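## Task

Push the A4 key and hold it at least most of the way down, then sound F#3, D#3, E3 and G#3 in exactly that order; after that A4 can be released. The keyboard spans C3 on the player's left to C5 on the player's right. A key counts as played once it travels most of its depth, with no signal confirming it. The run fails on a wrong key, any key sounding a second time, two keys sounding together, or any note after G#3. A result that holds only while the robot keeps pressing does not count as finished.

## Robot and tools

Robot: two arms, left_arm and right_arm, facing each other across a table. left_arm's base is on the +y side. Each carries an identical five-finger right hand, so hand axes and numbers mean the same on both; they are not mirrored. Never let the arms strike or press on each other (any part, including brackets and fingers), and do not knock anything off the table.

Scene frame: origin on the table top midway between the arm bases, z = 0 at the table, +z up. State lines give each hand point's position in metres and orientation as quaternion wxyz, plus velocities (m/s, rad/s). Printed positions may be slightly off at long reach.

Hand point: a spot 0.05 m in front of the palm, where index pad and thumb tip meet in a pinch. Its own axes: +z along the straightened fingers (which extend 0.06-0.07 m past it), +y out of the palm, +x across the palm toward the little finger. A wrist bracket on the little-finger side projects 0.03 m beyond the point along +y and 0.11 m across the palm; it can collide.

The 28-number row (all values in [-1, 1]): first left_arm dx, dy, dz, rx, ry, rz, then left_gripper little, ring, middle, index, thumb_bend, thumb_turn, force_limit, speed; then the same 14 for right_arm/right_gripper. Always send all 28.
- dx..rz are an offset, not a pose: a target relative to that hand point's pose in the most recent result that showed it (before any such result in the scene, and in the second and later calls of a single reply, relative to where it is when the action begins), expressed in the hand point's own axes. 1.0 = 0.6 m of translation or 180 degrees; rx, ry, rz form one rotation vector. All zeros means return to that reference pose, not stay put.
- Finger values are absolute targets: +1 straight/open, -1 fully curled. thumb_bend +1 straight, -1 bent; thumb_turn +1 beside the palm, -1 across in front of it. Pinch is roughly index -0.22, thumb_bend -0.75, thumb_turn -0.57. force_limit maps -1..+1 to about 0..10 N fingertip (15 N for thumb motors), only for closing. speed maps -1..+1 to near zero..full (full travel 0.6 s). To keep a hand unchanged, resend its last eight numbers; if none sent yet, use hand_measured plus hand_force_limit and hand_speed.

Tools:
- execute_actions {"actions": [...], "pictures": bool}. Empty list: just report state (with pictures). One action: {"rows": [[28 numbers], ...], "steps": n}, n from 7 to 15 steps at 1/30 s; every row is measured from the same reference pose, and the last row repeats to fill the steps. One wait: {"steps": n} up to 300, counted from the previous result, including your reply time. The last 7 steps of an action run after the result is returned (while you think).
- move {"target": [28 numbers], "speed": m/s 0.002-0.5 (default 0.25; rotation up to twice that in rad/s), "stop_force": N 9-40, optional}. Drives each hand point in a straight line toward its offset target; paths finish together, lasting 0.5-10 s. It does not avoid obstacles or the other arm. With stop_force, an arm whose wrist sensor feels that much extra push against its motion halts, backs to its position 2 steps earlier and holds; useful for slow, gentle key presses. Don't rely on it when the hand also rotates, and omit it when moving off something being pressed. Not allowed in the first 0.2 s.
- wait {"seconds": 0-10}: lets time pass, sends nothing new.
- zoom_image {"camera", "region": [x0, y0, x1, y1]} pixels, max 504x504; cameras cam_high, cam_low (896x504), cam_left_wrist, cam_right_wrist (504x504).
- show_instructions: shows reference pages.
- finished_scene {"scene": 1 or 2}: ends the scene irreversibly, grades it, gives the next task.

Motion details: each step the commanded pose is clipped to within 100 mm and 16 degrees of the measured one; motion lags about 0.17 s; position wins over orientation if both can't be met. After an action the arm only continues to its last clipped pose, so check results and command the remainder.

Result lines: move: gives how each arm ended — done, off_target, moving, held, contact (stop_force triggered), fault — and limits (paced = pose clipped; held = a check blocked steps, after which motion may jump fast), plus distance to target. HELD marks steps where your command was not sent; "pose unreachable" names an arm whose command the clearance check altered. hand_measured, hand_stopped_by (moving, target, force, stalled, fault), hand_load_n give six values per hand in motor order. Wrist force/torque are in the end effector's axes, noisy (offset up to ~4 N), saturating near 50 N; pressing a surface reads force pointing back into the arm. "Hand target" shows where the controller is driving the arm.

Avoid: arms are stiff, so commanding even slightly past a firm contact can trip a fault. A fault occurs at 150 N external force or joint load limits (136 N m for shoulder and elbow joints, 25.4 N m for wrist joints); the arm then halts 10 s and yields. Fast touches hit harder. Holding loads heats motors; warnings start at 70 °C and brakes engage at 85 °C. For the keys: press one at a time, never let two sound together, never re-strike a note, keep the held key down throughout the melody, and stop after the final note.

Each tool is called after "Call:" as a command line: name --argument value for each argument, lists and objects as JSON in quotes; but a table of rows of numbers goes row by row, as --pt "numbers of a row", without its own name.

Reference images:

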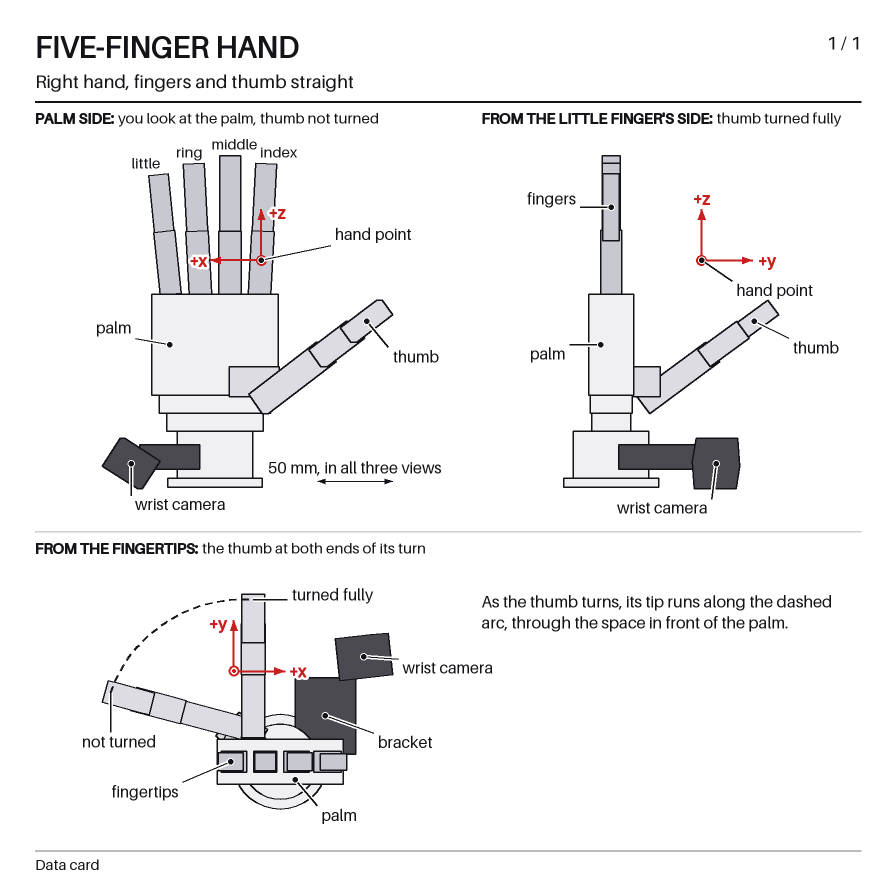

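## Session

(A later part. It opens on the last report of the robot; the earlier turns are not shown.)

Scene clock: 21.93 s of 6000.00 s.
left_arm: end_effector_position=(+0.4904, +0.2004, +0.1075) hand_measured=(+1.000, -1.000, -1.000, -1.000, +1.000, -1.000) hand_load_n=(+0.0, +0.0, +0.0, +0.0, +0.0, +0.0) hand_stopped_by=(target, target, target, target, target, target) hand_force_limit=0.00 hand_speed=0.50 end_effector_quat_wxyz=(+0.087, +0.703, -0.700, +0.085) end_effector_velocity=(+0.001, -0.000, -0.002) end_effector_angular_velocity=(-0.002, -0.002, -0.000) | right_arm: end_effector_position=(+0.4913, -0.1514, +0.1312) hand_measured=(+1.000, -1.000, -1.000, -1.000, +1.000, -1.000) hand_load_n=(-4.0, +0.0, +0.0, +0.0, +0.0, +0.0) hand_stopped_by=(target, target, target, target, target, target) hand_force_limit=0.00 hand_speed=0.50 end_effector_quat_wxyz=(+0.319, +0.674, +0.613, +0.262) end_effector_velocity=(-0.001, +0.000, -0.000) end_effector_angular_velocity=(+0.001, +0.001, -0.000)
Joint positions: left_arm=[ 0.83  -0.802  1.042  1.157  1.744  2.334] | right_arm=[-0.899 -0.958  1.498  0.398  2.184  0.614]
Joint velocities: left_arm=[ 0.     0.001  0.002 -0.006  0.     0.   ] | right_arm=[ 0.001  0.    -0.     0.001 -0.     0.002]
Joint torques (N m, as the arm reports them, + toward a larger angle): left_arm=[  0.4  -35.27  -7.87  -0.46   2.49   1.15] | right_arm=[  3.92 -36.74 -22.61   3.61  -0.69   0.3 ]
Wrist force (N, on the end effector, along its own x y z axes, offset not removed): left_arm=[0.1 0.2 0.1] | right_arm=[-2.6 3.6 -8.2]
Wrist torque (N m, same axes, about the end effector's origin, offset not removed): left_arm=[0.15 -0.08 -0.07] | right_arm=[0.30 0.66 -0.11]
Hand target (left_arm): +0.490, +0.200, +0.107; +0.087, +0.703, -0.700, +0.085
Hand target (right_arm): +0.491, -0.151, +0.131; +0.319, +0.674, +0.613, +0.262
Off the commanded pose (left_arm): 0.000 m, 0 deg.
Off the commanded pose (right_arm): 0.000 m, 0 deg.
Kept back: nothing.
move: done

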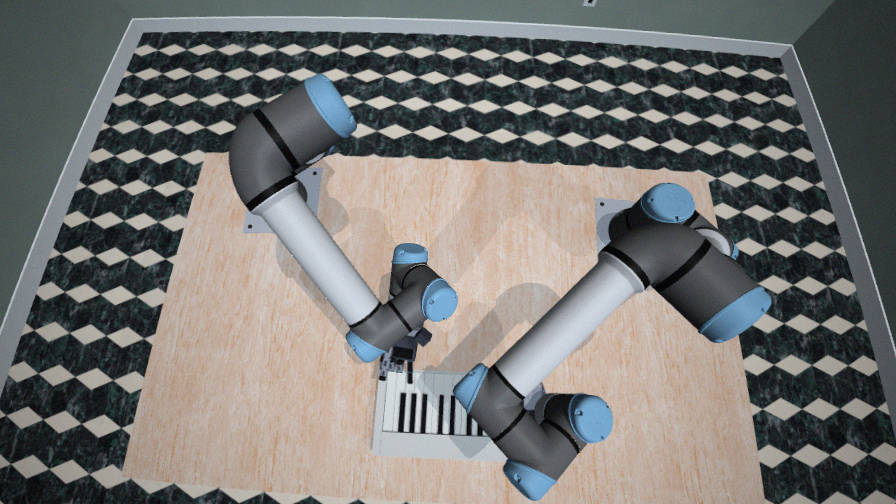

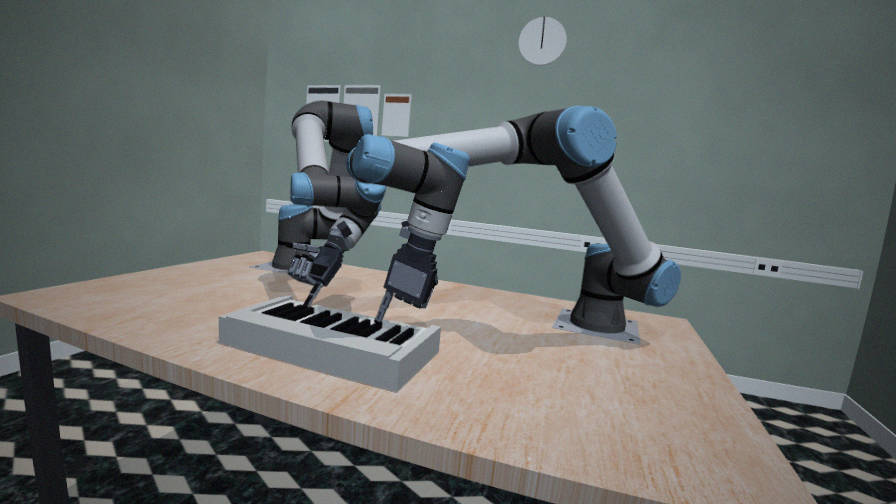

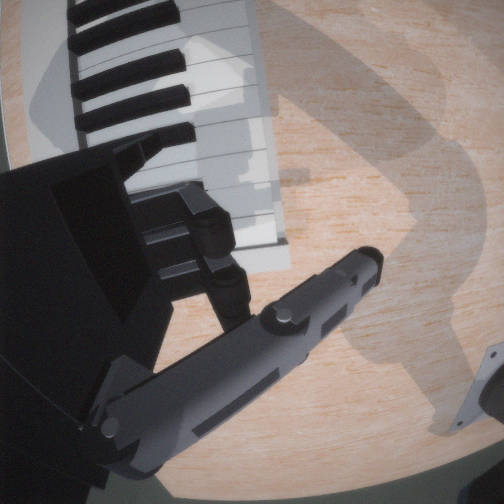

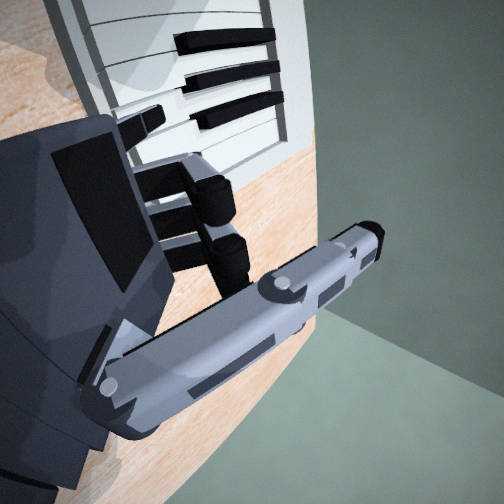

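Call:
move --target '[0.0081,0,0.002,0,0,0,1,-1,-1,-1,1,-1,0,0.5,0,0,0,0,0,0,1,-1,-1,-1,1,-1,0,0.5]' --speed 0.03

Call:
move --target '[-0.008,0,0.0323,0,0,0,1,-1,-1,-1,1,-1,0,0.5,0,0,0,0,0,0,1,-1,-1,-1,1,-1,0,0.5]' --speed 0.006 --stop_force 9

Call:
zoom_image --camera "cam_left_wrist" --region '[60, 60, 300, 260]'

Call:
zoom_image --camera "cam_low" --region '[320, 280, 450, 370]'

Scene clock: 22.97 s of 6000.00 s.
left_arm: end_effector_position=(+0.4904, +0.1956, +0.1075) hand_measured=(+1.000, -1.000, -1.000, -1.000, +1.000, -1.000) hand_load_n=(+0.0, +0.0, +0.0, +0.0, +0.0, +0.0) hand_stopped_by=(target, target, target, target, target, target) hand_force_limit=0.00 hand_speed=0.50 end_effector_quat_wxyz=(+0.087, +0.703, -0.700, +0.085) end_effector_velocity=(-0.000, -0.002, -0.001) end_effector_angular_velocity=(+0.001, +0.001, -0.000) | right_arm: end_effector_position=(+0.4913, -0.1514, +0.1312) hand_measured=(+1.000, -1.000, -1.000, -1.000, +1.000, -1.000) hand_load_n=(-4.0, +0.0, +0.0, +0.0, +0.0, +0.0) hand_stopped_by=(target, target, target, target, target, target) hand_force_limit=0.00 hand_speed=0.50 end_effector_quat_wxyz=(+0.319, +0.674, +0.613, +0.262) end_effector_velocity=(-0.000, +0.000, -0.001) end_effector_angular_velocity=(+0.002, +0.000, -0.001)
Joint positions: left_arm=[ 0.824 -0.795  1.029  1.162  1.743  2.328] | right_arm=[-0.899 -0.958  1.498  0.398  2.184  0.614]
Joint velocities: left_arm=[-0.003  0.004 -0.006  0.002 -0.    -0.003] | right_arm=[ 0.     0.     0.001 -0.001 -0.001  0.003]
Joint torques (N m, as the arm reports them, + toward a larger angle): left_arm=[-12.76 -35.39 -29.92   4.08  -1.94  -2.46] | right_arm=[  2.74 -35.59 -22.23   3.39  -1.22  -0.11]
Wrist force (N, on the end effector, along its own x y z axes, offset not removed): left_arm=[-2.0 -0.3 -2.6] | right_arm=[-1.0 3.8 -7.4]
Wrist torque (N m, same axes, about the end effector's origin, offset not removed): left_arm=[0.23 0.27 -0.24] | right_arm=[0.20 0.45 -0.07]
Hand target (left_arm): +0.490, +0.195, +0.107; +0.087, +0.703, -0.700, +0.085
Hand target (right_arm): +0.491, -0.151, +0.131; +0.319, +0.674, +0.613, +0.262
Off the commanded pose (left_arm): 0.000 m, 0 deg.
Off the commanded pose (right_arm): 0.000 m, 0 deg.
Kept back: nothing.
move: done

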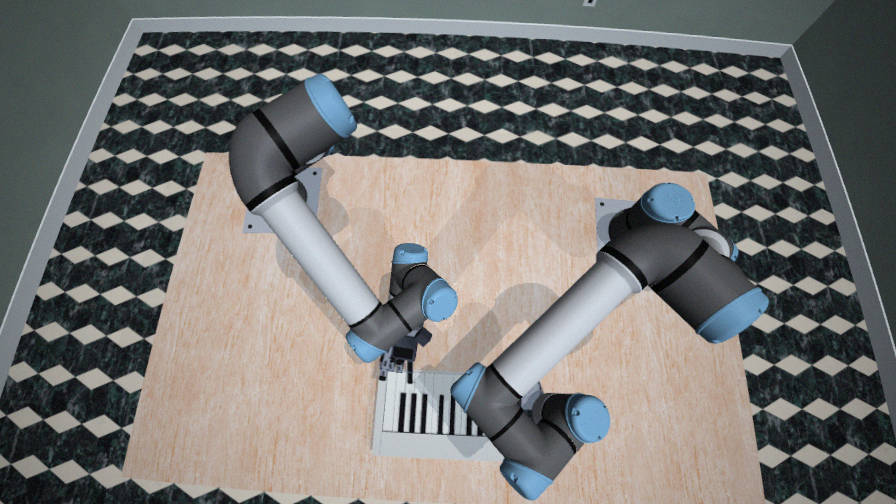

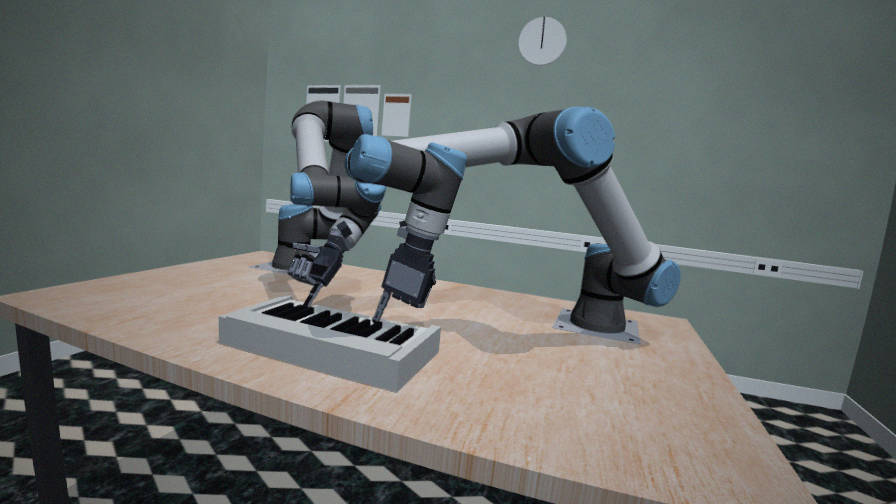

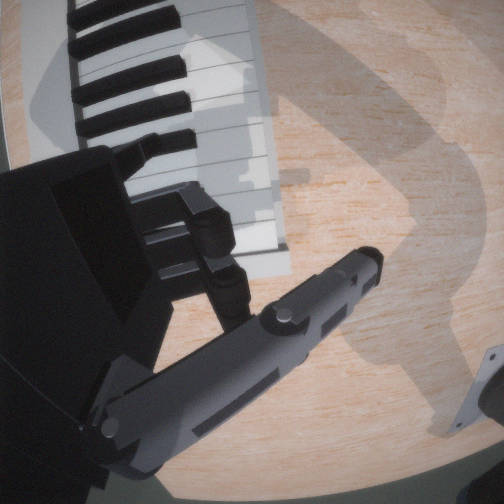

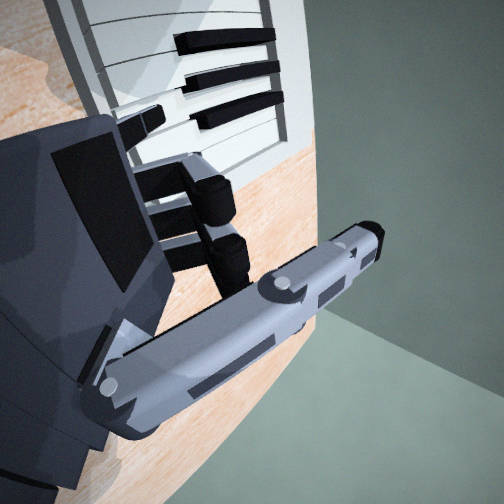

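Scene clock: 24.80 s of 6000.00 s.
left_arm: end_effector_position=(+0.4904, +0.1957, +0.0985) hand_measured=(+1.000, -1.000, -1.000, -1.000, +1.000, -1.000) hand_load_n=(-1.0, +0.0, +0.0, +0.0, +0.0, +0.0) hand_stopped_by=(target, target, target, target, target, target) hand_force_limit=0.00 hand_speed=0.50 end_effector_quat_wxyz=(+0.087, +0.703, -0.700, +0.085) end_effector_velocity=(+0.000, -0.000, +0.003) end_effector_angular_velocity=(-0.000, -0.000, -0.000) | right_arm: end_effector_position=(+0.4913, -0.1514, +0.1312) hand_measured=(+1.000, -1.000, -1.000, -1.000, +1.000, -1.000) hand_load_n=(-3.5, +0.0, +0.0, +0.0, +0.0, +0.0) hand_stopped_by=(target, target, target, target, target, target) hand_force_limit=0.00 hand_speed=0.50 end_effector_quat_wxyz=(+0.319, +0.674, +0.613, +0.262) end_effector_velocity=(+0.000, -0.001, -0.000) end_effector_angular_velocity=(-0.000, +0.001, -0.001)
Joint positions: left_arm=[ 0.824 -0.789  1.042  1.143  1.743  2.328] | right_arm=[-0.899 -0.958  1.498  0.398  2.184  0.614]
Joint velocities: left_arm=[-0.    -0.001 -0.004  0.005  0.     0.   ] | right_arm=[-0.001  0.     0.     0.    -0.     0.   ]
Joint torques (N m, as the arm reports them, + toward a larger angle): left_arm=[  5.76 -48.65 -24.72   3.66  -0.45   1.63] | right_arm=[  2.38 -35.83 -22.53   3.48  -1.22  -0.11]
Wrist force (N, on the end effector, along its own x y z axes, offset not removed): left_arm=[0.6 1.3 -16.9] | right_arm=[-0.2 3.0 -8.0]
Wrist torque (N m, same axes, about the end effector's origin, offset not removed): left_arm=[1.04 1.44 0.06] | right_arm=[0.18 0.28 -0.05]
Hand target (left_arm): +0.490, +0.196, +0.099; +0.087, +0.703, -0.700, +0.085
Hand target (right_arm): +0.491, -0.151, +0.131; +0.319, +0.674, +0.613, +0.262
Off the commanded pose (left_arm): 0.011 m, 0 deg.
Off the commanded pose (right_arm): 0.000 m, 0 deg.
Kept back: nothing.
move: contact (left_arm)

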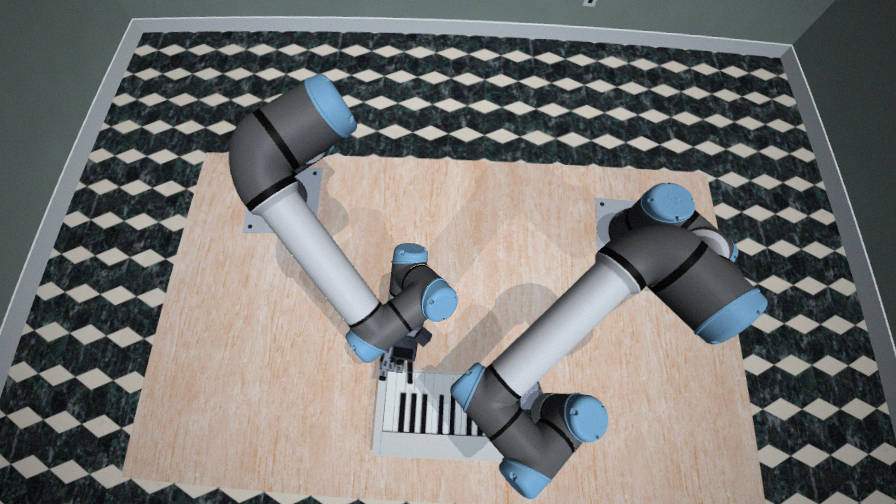

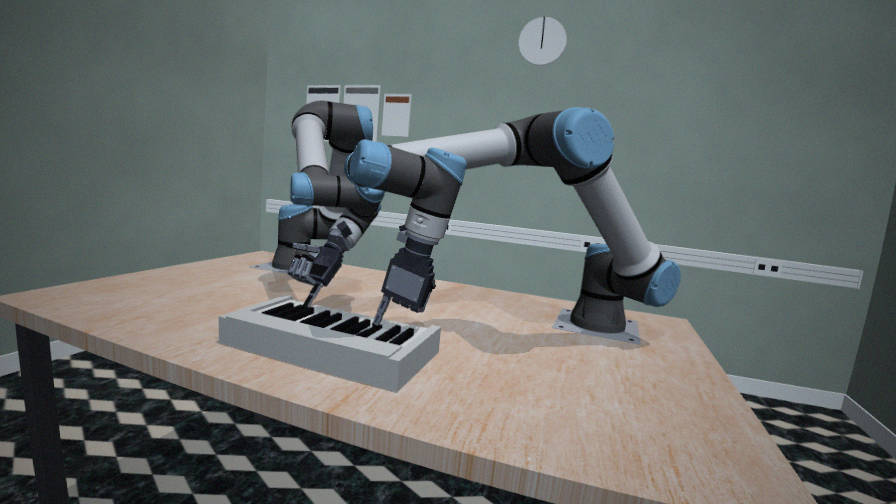

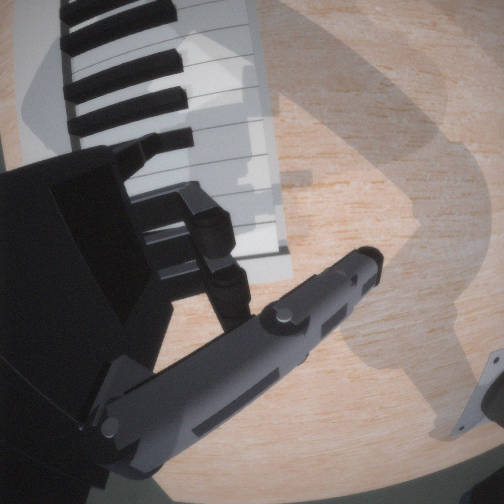

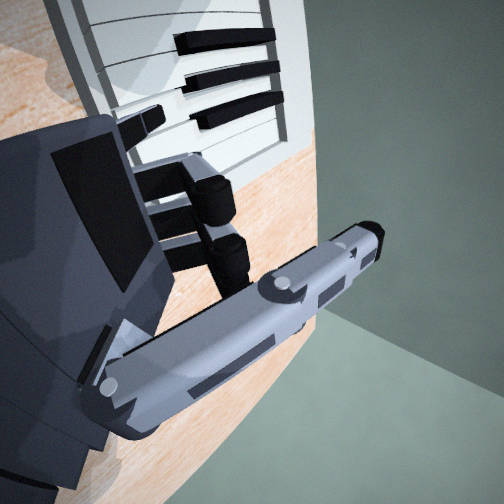

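Region (60, 60, 300, 260) of cam_left_wrist's 504x504 image, scaled by 2.100, with more detail than that image has.

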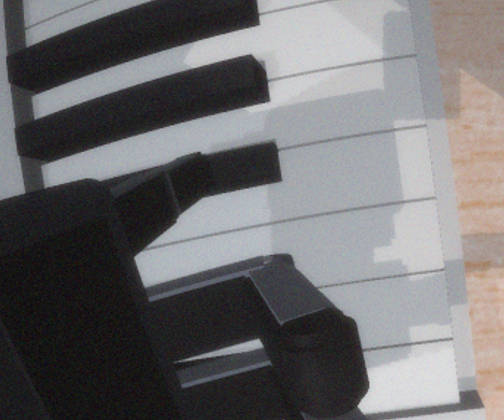

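Region (320, 280, 450, 370) of cam_low's 896x504 image, scaled by 3.877, with more detail than that image has; it fills the top 349 rows of this view, and the rest is white.

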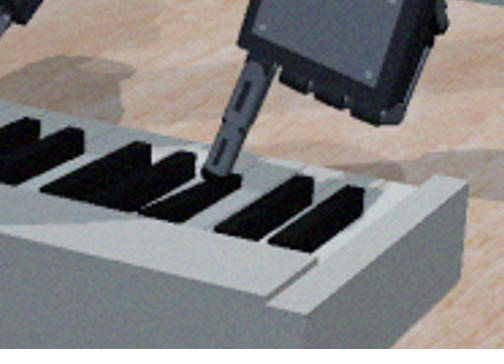

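Call:
move --target '[0.0052,0,-0.021,0,0,0,1,-1,-1,-1,1,-1,0,0.5,0,0,0,0,0,0,1,-1,-1,-1,1,-1,0,0.5]' --speed 0.05

Call:
move --target '[-0.067,0,-0.0167,0,0,0,1,-1,-1,-1,1,-1,0,0.5,0,0,0,0,0,0,1,-1,-1,-1,1,-1,0,0.5]' --speed 0.1

Call:
zoom_image --camera "cam_left_wrist" --region '[60, 60, 300, 260]'

Scene clock: 26.00 s of 6000.00 s.
left_arm: end_effector_position=(+0.4904, +0.1957, +0.1113) hand_measured=(+1.000, -1.000, -1.000, -1.000, +1.000, -1.000) hand_load_n=(+0.0, +0.0, +0.0, +0.0, +0.0, +0.0) hand_stopped_by=(target, target, target, target, target, target) hand_force_limit=0.00 hand_speed=0.50 end_effector_quat_wxyz=(+0.087, +0.703, -0.700, +0.085) end_effector_velocity=(-0.000, -0.000, +0.001) end_effector_angular_velocity=(+0.002, +0.001, -0.001) | right_arm: end_effector_position=(+0.4913, -0.1514, +0.1312) hand_measured=(+1.000, -1.000, -1.000, -1.000, +1.000, -1.000) hand_load_n=(-4.0, +0.0, +0.0, +0.0, +0.0, +0.0) hand_stopped_by=(target, target, target, target, target, target) hand_force_limit=0.00 hand_speed=0.50 end_effector_quat_wxyz=(+0.319, +0.674, +0.613, +0.262) end_effector_velocity=(+0.000, +0.000, +0.000) end_effector_angular_velocity=(-0.000, -0.001, +0.001)
Joint positions: left_arm=[ 0.824 -0.797  1.024  1.17   1.743  2.328] | right_arm=[-0.899 -0.958  1.498  0.398  2.184  0.614]
Joint velocities: left_arm=[-0.001 -0.    -0.003  0.005  0.     0.   ] | right_arm=[ 0.001  0.    -0.    -0.002  0.    -0.002]
Joint torques (N m, as the arm reports them, + toward a larger angle): left_arm=[  9.74 -57.55 -29.09   4.12  -0.31   2.51] | right_arm=[  2.15 -35.28 -22.73   3.53  -1.1   -0.1 ]
Wrist force (N, on the end effector, along its own x y z axes, offset not removed): left_arm=[-2.2 -1.0 -2.5] | right_arm=[-1.5 3.1 -7.0]
Wrist torque (N m, same axes, about the end effector's origin, offset not removed): left_arm=[0.11 0.34 -0.32] | right_arm=[0.12 0.55 -0.10]
Hand target (left_arm): +0.490, +0.196, +0.112; +0.087, +0.703, -0.700, +0.085
Hand target (right_arm): +0.491, -0.151, +0.131; +0.319, +0.674, +0.613, +0.262
Off the commanded pose (left_arm): 0.000 m, 0 deg.
Off the commanded pose (right_arm): 0.000 m, 0 deg.
Kept back: nothing.
move: done

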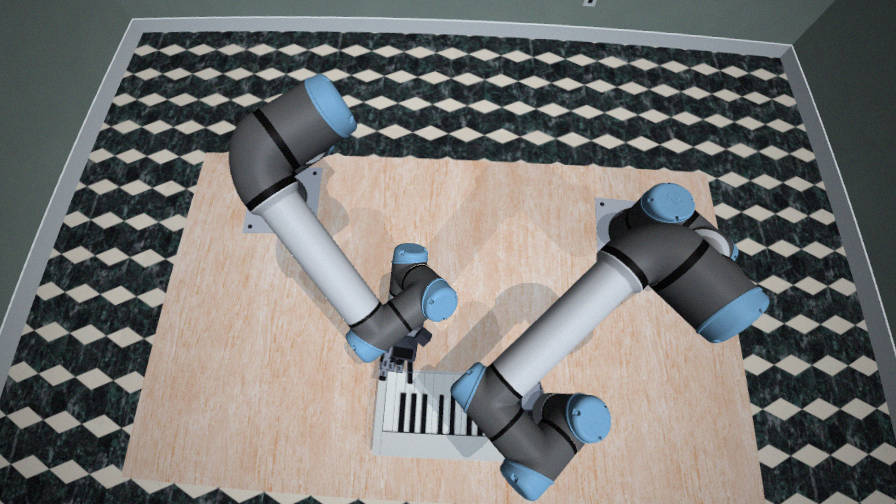

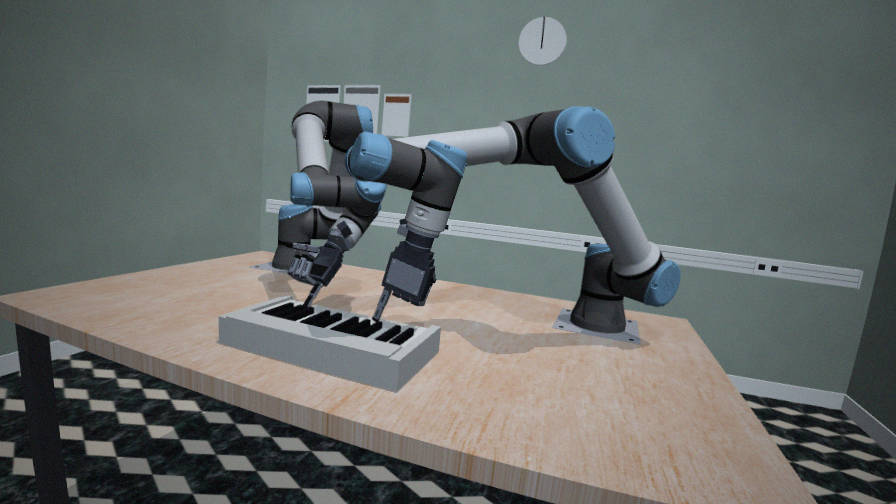

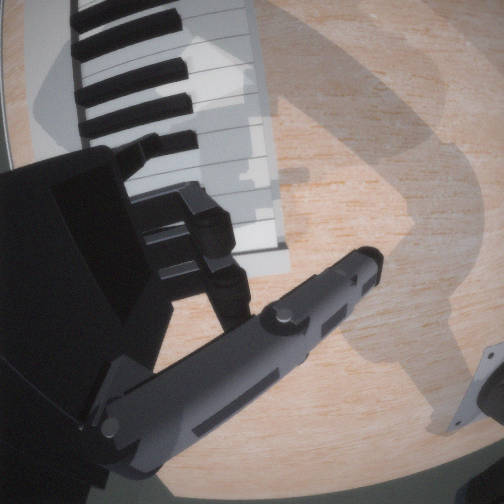

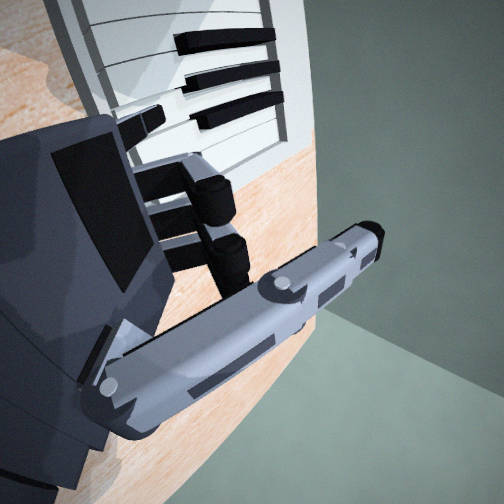

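Scene clock: 26.93 s of 6000.00 s.
left_arm: end_effector_position=(+0.4902, +0.2368, +0.1113) hand_measured=(+1.000, -1.000, -1.000, -1.000, +1.000, -1.000) hand_load_n=(+0.0, +0.0, +0.0, +0.0, +0.0, +0.0) hand_stopped_by=(target, target, target, target, target, target) hand_force_limit=0.00 hand_speed=0.50 end_effector_quat_wxyz=(+0.087, +0.703, -0.700, +0.085) end_effector_velocity=(+0.000, +0.002, +0.000) end_effector_angular_velocity=(-0.001, -0.001, +0.000) | right_arm: end_effector_position=(+0.4913, -0.1514, +0.1312) hand_measured=(+1.000, -1.000, -1.000, -1.000, +1.000, -1.000) hand_load_n=(-4.0, +0.0, +0.0, +0.0, +0.0, +0.0) hand_stopped_by=(target, target, target, target, target, target) hand_force_limit=0.00 hand_speed=0.50 end_effector_quat_wxyz=(+0.319, +0.674, +0.613, +0.262) end_effector_velocity=(-0.000, -0.000, +0.000) end_effector_angular_velocity=(-0.001, +0.000, -0.001)
Joint positions: left_arm=[ 0.876 -0.853  1.124  1.135  1.752  2.379] | right_arm=[-0.899 -0.958  1.498  0.398  2.184  0.614]
Joint velocities: left_arm=[ 0.003 -0.004  0.005 -0.003  0.001  0.003] | right_arm=[ 0.    -0.     0.     0.001  0.001  0.   ]
Joint torques (N m, as the arm reports them, + toward a larger angle): left_arm=[  9.78 -55.36  -8.18  -0.28   3.1    2.67] | right_arm=[  2.21 -34.97 -22.     3.42  -1.24  -0.2 ]
Wrist force (N, on the end effector, along its own x y z axes, offset not removed): left_arm=[-1.6 -1.4 -2.9] | right_arm=[-2.9 3.3 -8.5]
Wrist torque (N m, same axes, about the end effector's origin, offset not removed): left_arm=[0.12 0.14 -0.28] | right_arm=[0.24 0.74 -0.15]
Hand target (left_arm): +0.490, +0.237, +0.111; +0.087, +0.703, -0.700, +0.085
Hand target (right_arm): +0.491, -0.151, +0.131; +0.319, +0.674, +0.613, +0.262
Off the commanded pose (left_arm): 0.000 m, 0 deg.
Off the commanded pose (right_arm): 0.000 m, 0 deg.
Kept back: nothing.
move: done

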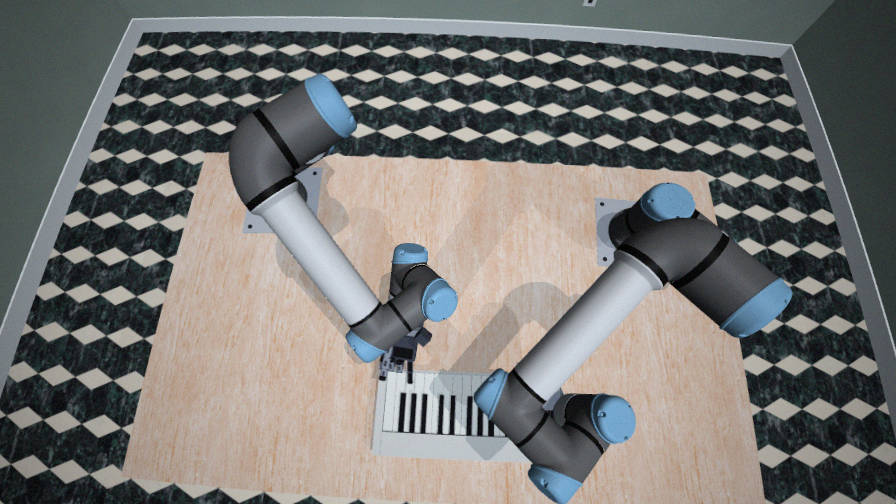

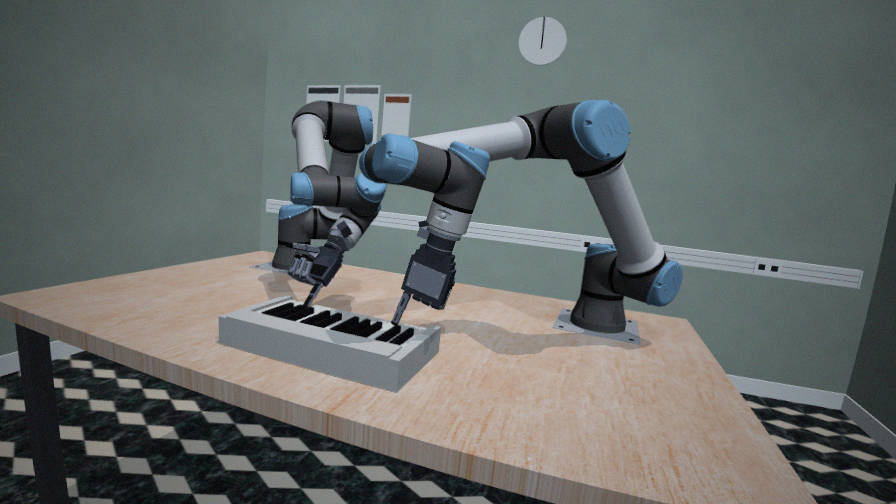

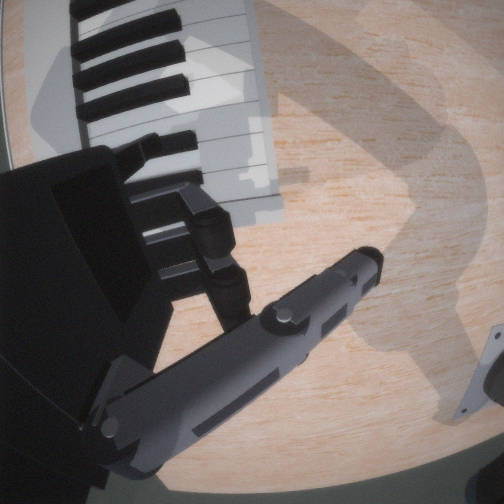

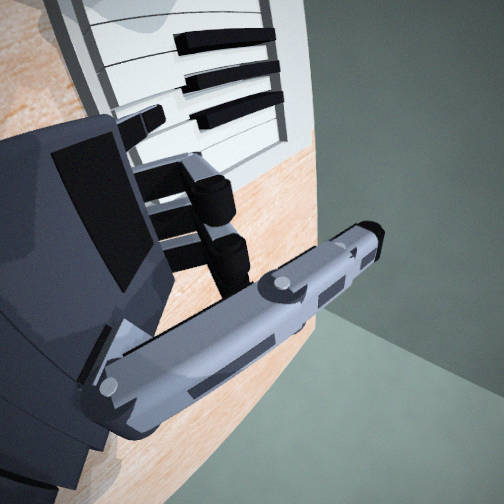

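Region (60, 60, 300, 260) of cam_left_wrist's 504x504 image, scaled by 2.100, with more detail than that image has.

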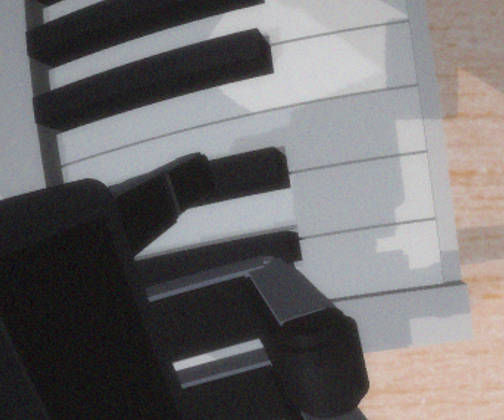

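Call:
move --target '[-0.0056,0,0.0226,0,0,0,1,-1,-1,-1,1,-1,0,0.5,0,0,0,0,0,0,1,-1,-1,-1,1,-1,0,0.5]' --speed 0.01 --stop_force 9

Call:
zoom_image --camera "cam_low" --region '[320, 280, 450, 370]'

Scene clock: 28.87 s of 6000.00 s.
left_arm: end_effector_position=(+0.4901, +0.2369, +0.0983) hand_measured=(+1.000, -1.000, -1.000, -1.000, +1.000, -1.000) hand_load_n=(-1.0, +0.0, +0.0, +0.0, +0.0, +0.0) hand_stopped_by=(target, target, target, target, target, target) hand_force_limit=0.00 hand_speed=0.50 end_effector_quat_wxyz=(+0.087, +0.703, -0.700, +0.085) end_effector_velocity=(+0.000, +0.000, +0.003) end_effector_angular_velocity=(-0.000, -0.000, +0.001) | right_arm: end_effector_position=(+0.4913, -0.1514, +0.1312) hand_measured=(+1.000, -1.000, -1.000, -1.000, +1.000, -1.000) hand_load_n=(-3.5, +0.0, +0.0, +0.0, +0.0, +0.0) hand_stopped_by=(target, target, target, target, target, target) hand_force_limit=0.00 hand_speed=0.50 end_effector_quat_wxyz=(+0.319, +0.674, +0.613, +0.262) end_effector_velocity=(-0.001, +0.001, -0.000) end_effector_angular_velocity=(-0.001, +0.001, +0.004)
Joint positions: left_arm=[ 0.876 -0.844  1.142  1.108  1.752  2.379] | right_arm=[-0.899 -0.958  1.498  0.398  2.184  0.614]
Joint velocities: left_arm=[ 0.001 -0.003 -0.003  0.006 -0.     0.   ] | right_arm=[ 0.002 -0.    -0.     0.    -0.001 -0.002]
Joint torques (N m, as the arm reports them, + toward a larger angle): left_arm=[-12.27 -46.27 -24.16   3.32  -0.85  -2.55] | right_arm=[  2.01 -35.31 -21.96   3.5   -1.14  -0.09]
Wrist force (N, on the end effector, along its own x y z axes, offset not removed): left_arm=[1.1 0.4 -19.6] | right_arm=[-1.8 3.0 -6.3]
Wrist torque (N m, same axes, about the end effector's origin, offset not removed): left_arm=[1.04 1.37 -0.06] | right_arm=[0.13 0.52 -0.09]
Hand target (left_arm): +0.490, +0.237, +0.099; +0.087, +0.703, -0.700, +0.085
Hand target (right_arm): +0.491, -0.151, +0.131; +0.319, +0.674, +0.613, +0.262
Off the commanded pose (left_arm): 0.001 m, 0 deg.
Off the commanded pose (right_arm): 0.000 m, 0 deg.
Kept back: nothing.
move: contact (left_arm)

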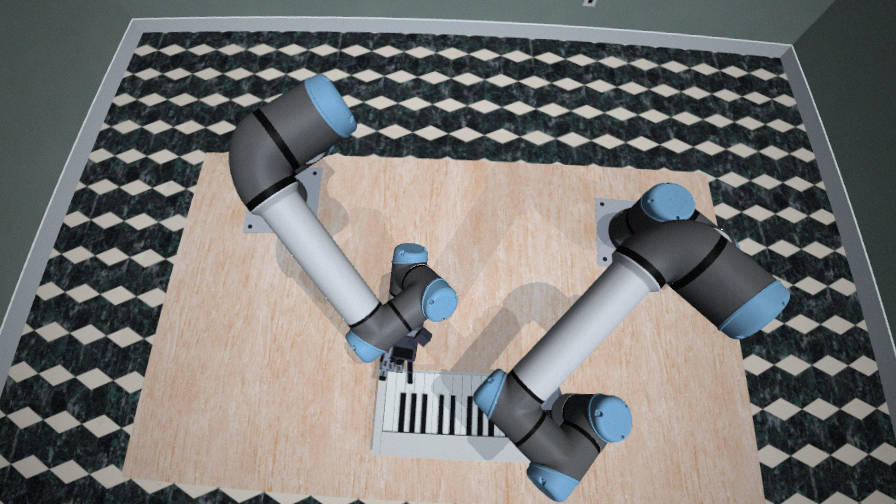

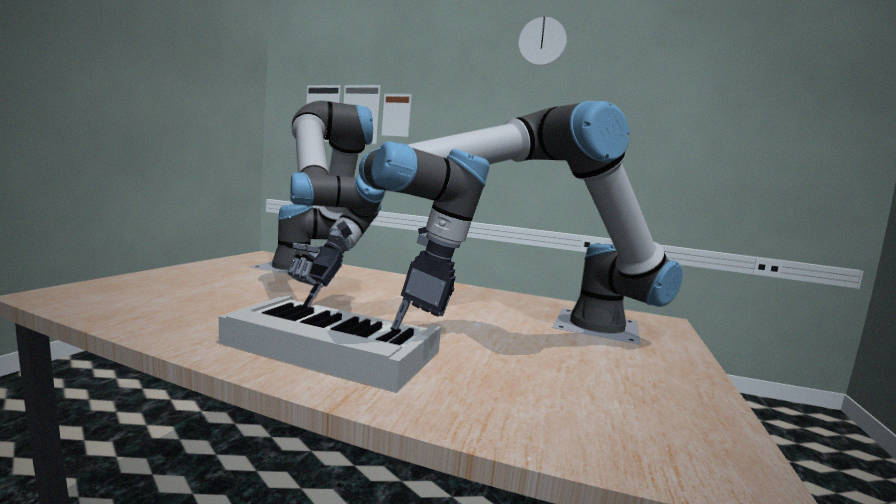

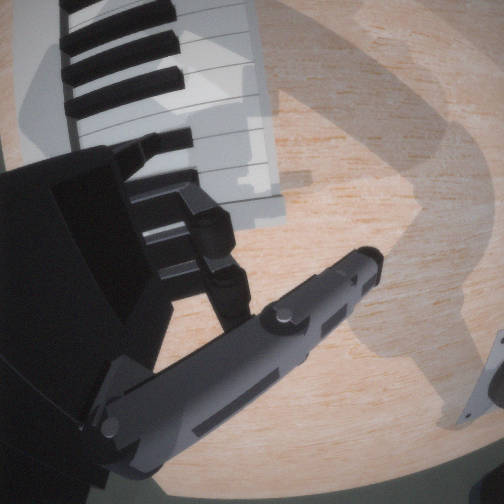

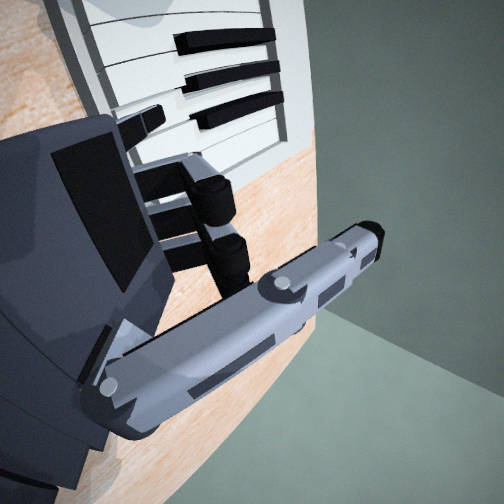

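Region (320, 280, 450, 370) of cam_low's 896x504 image, scaled by 3.877, with more detail than that image has; it fills the top 349 rows of this view, and the rest is white.

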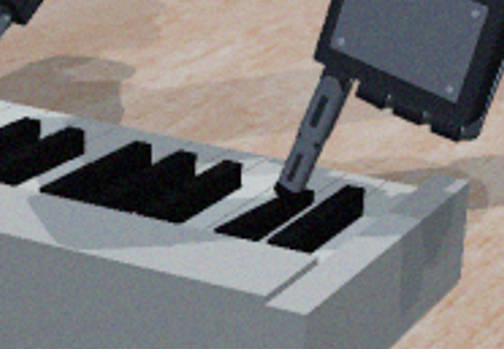

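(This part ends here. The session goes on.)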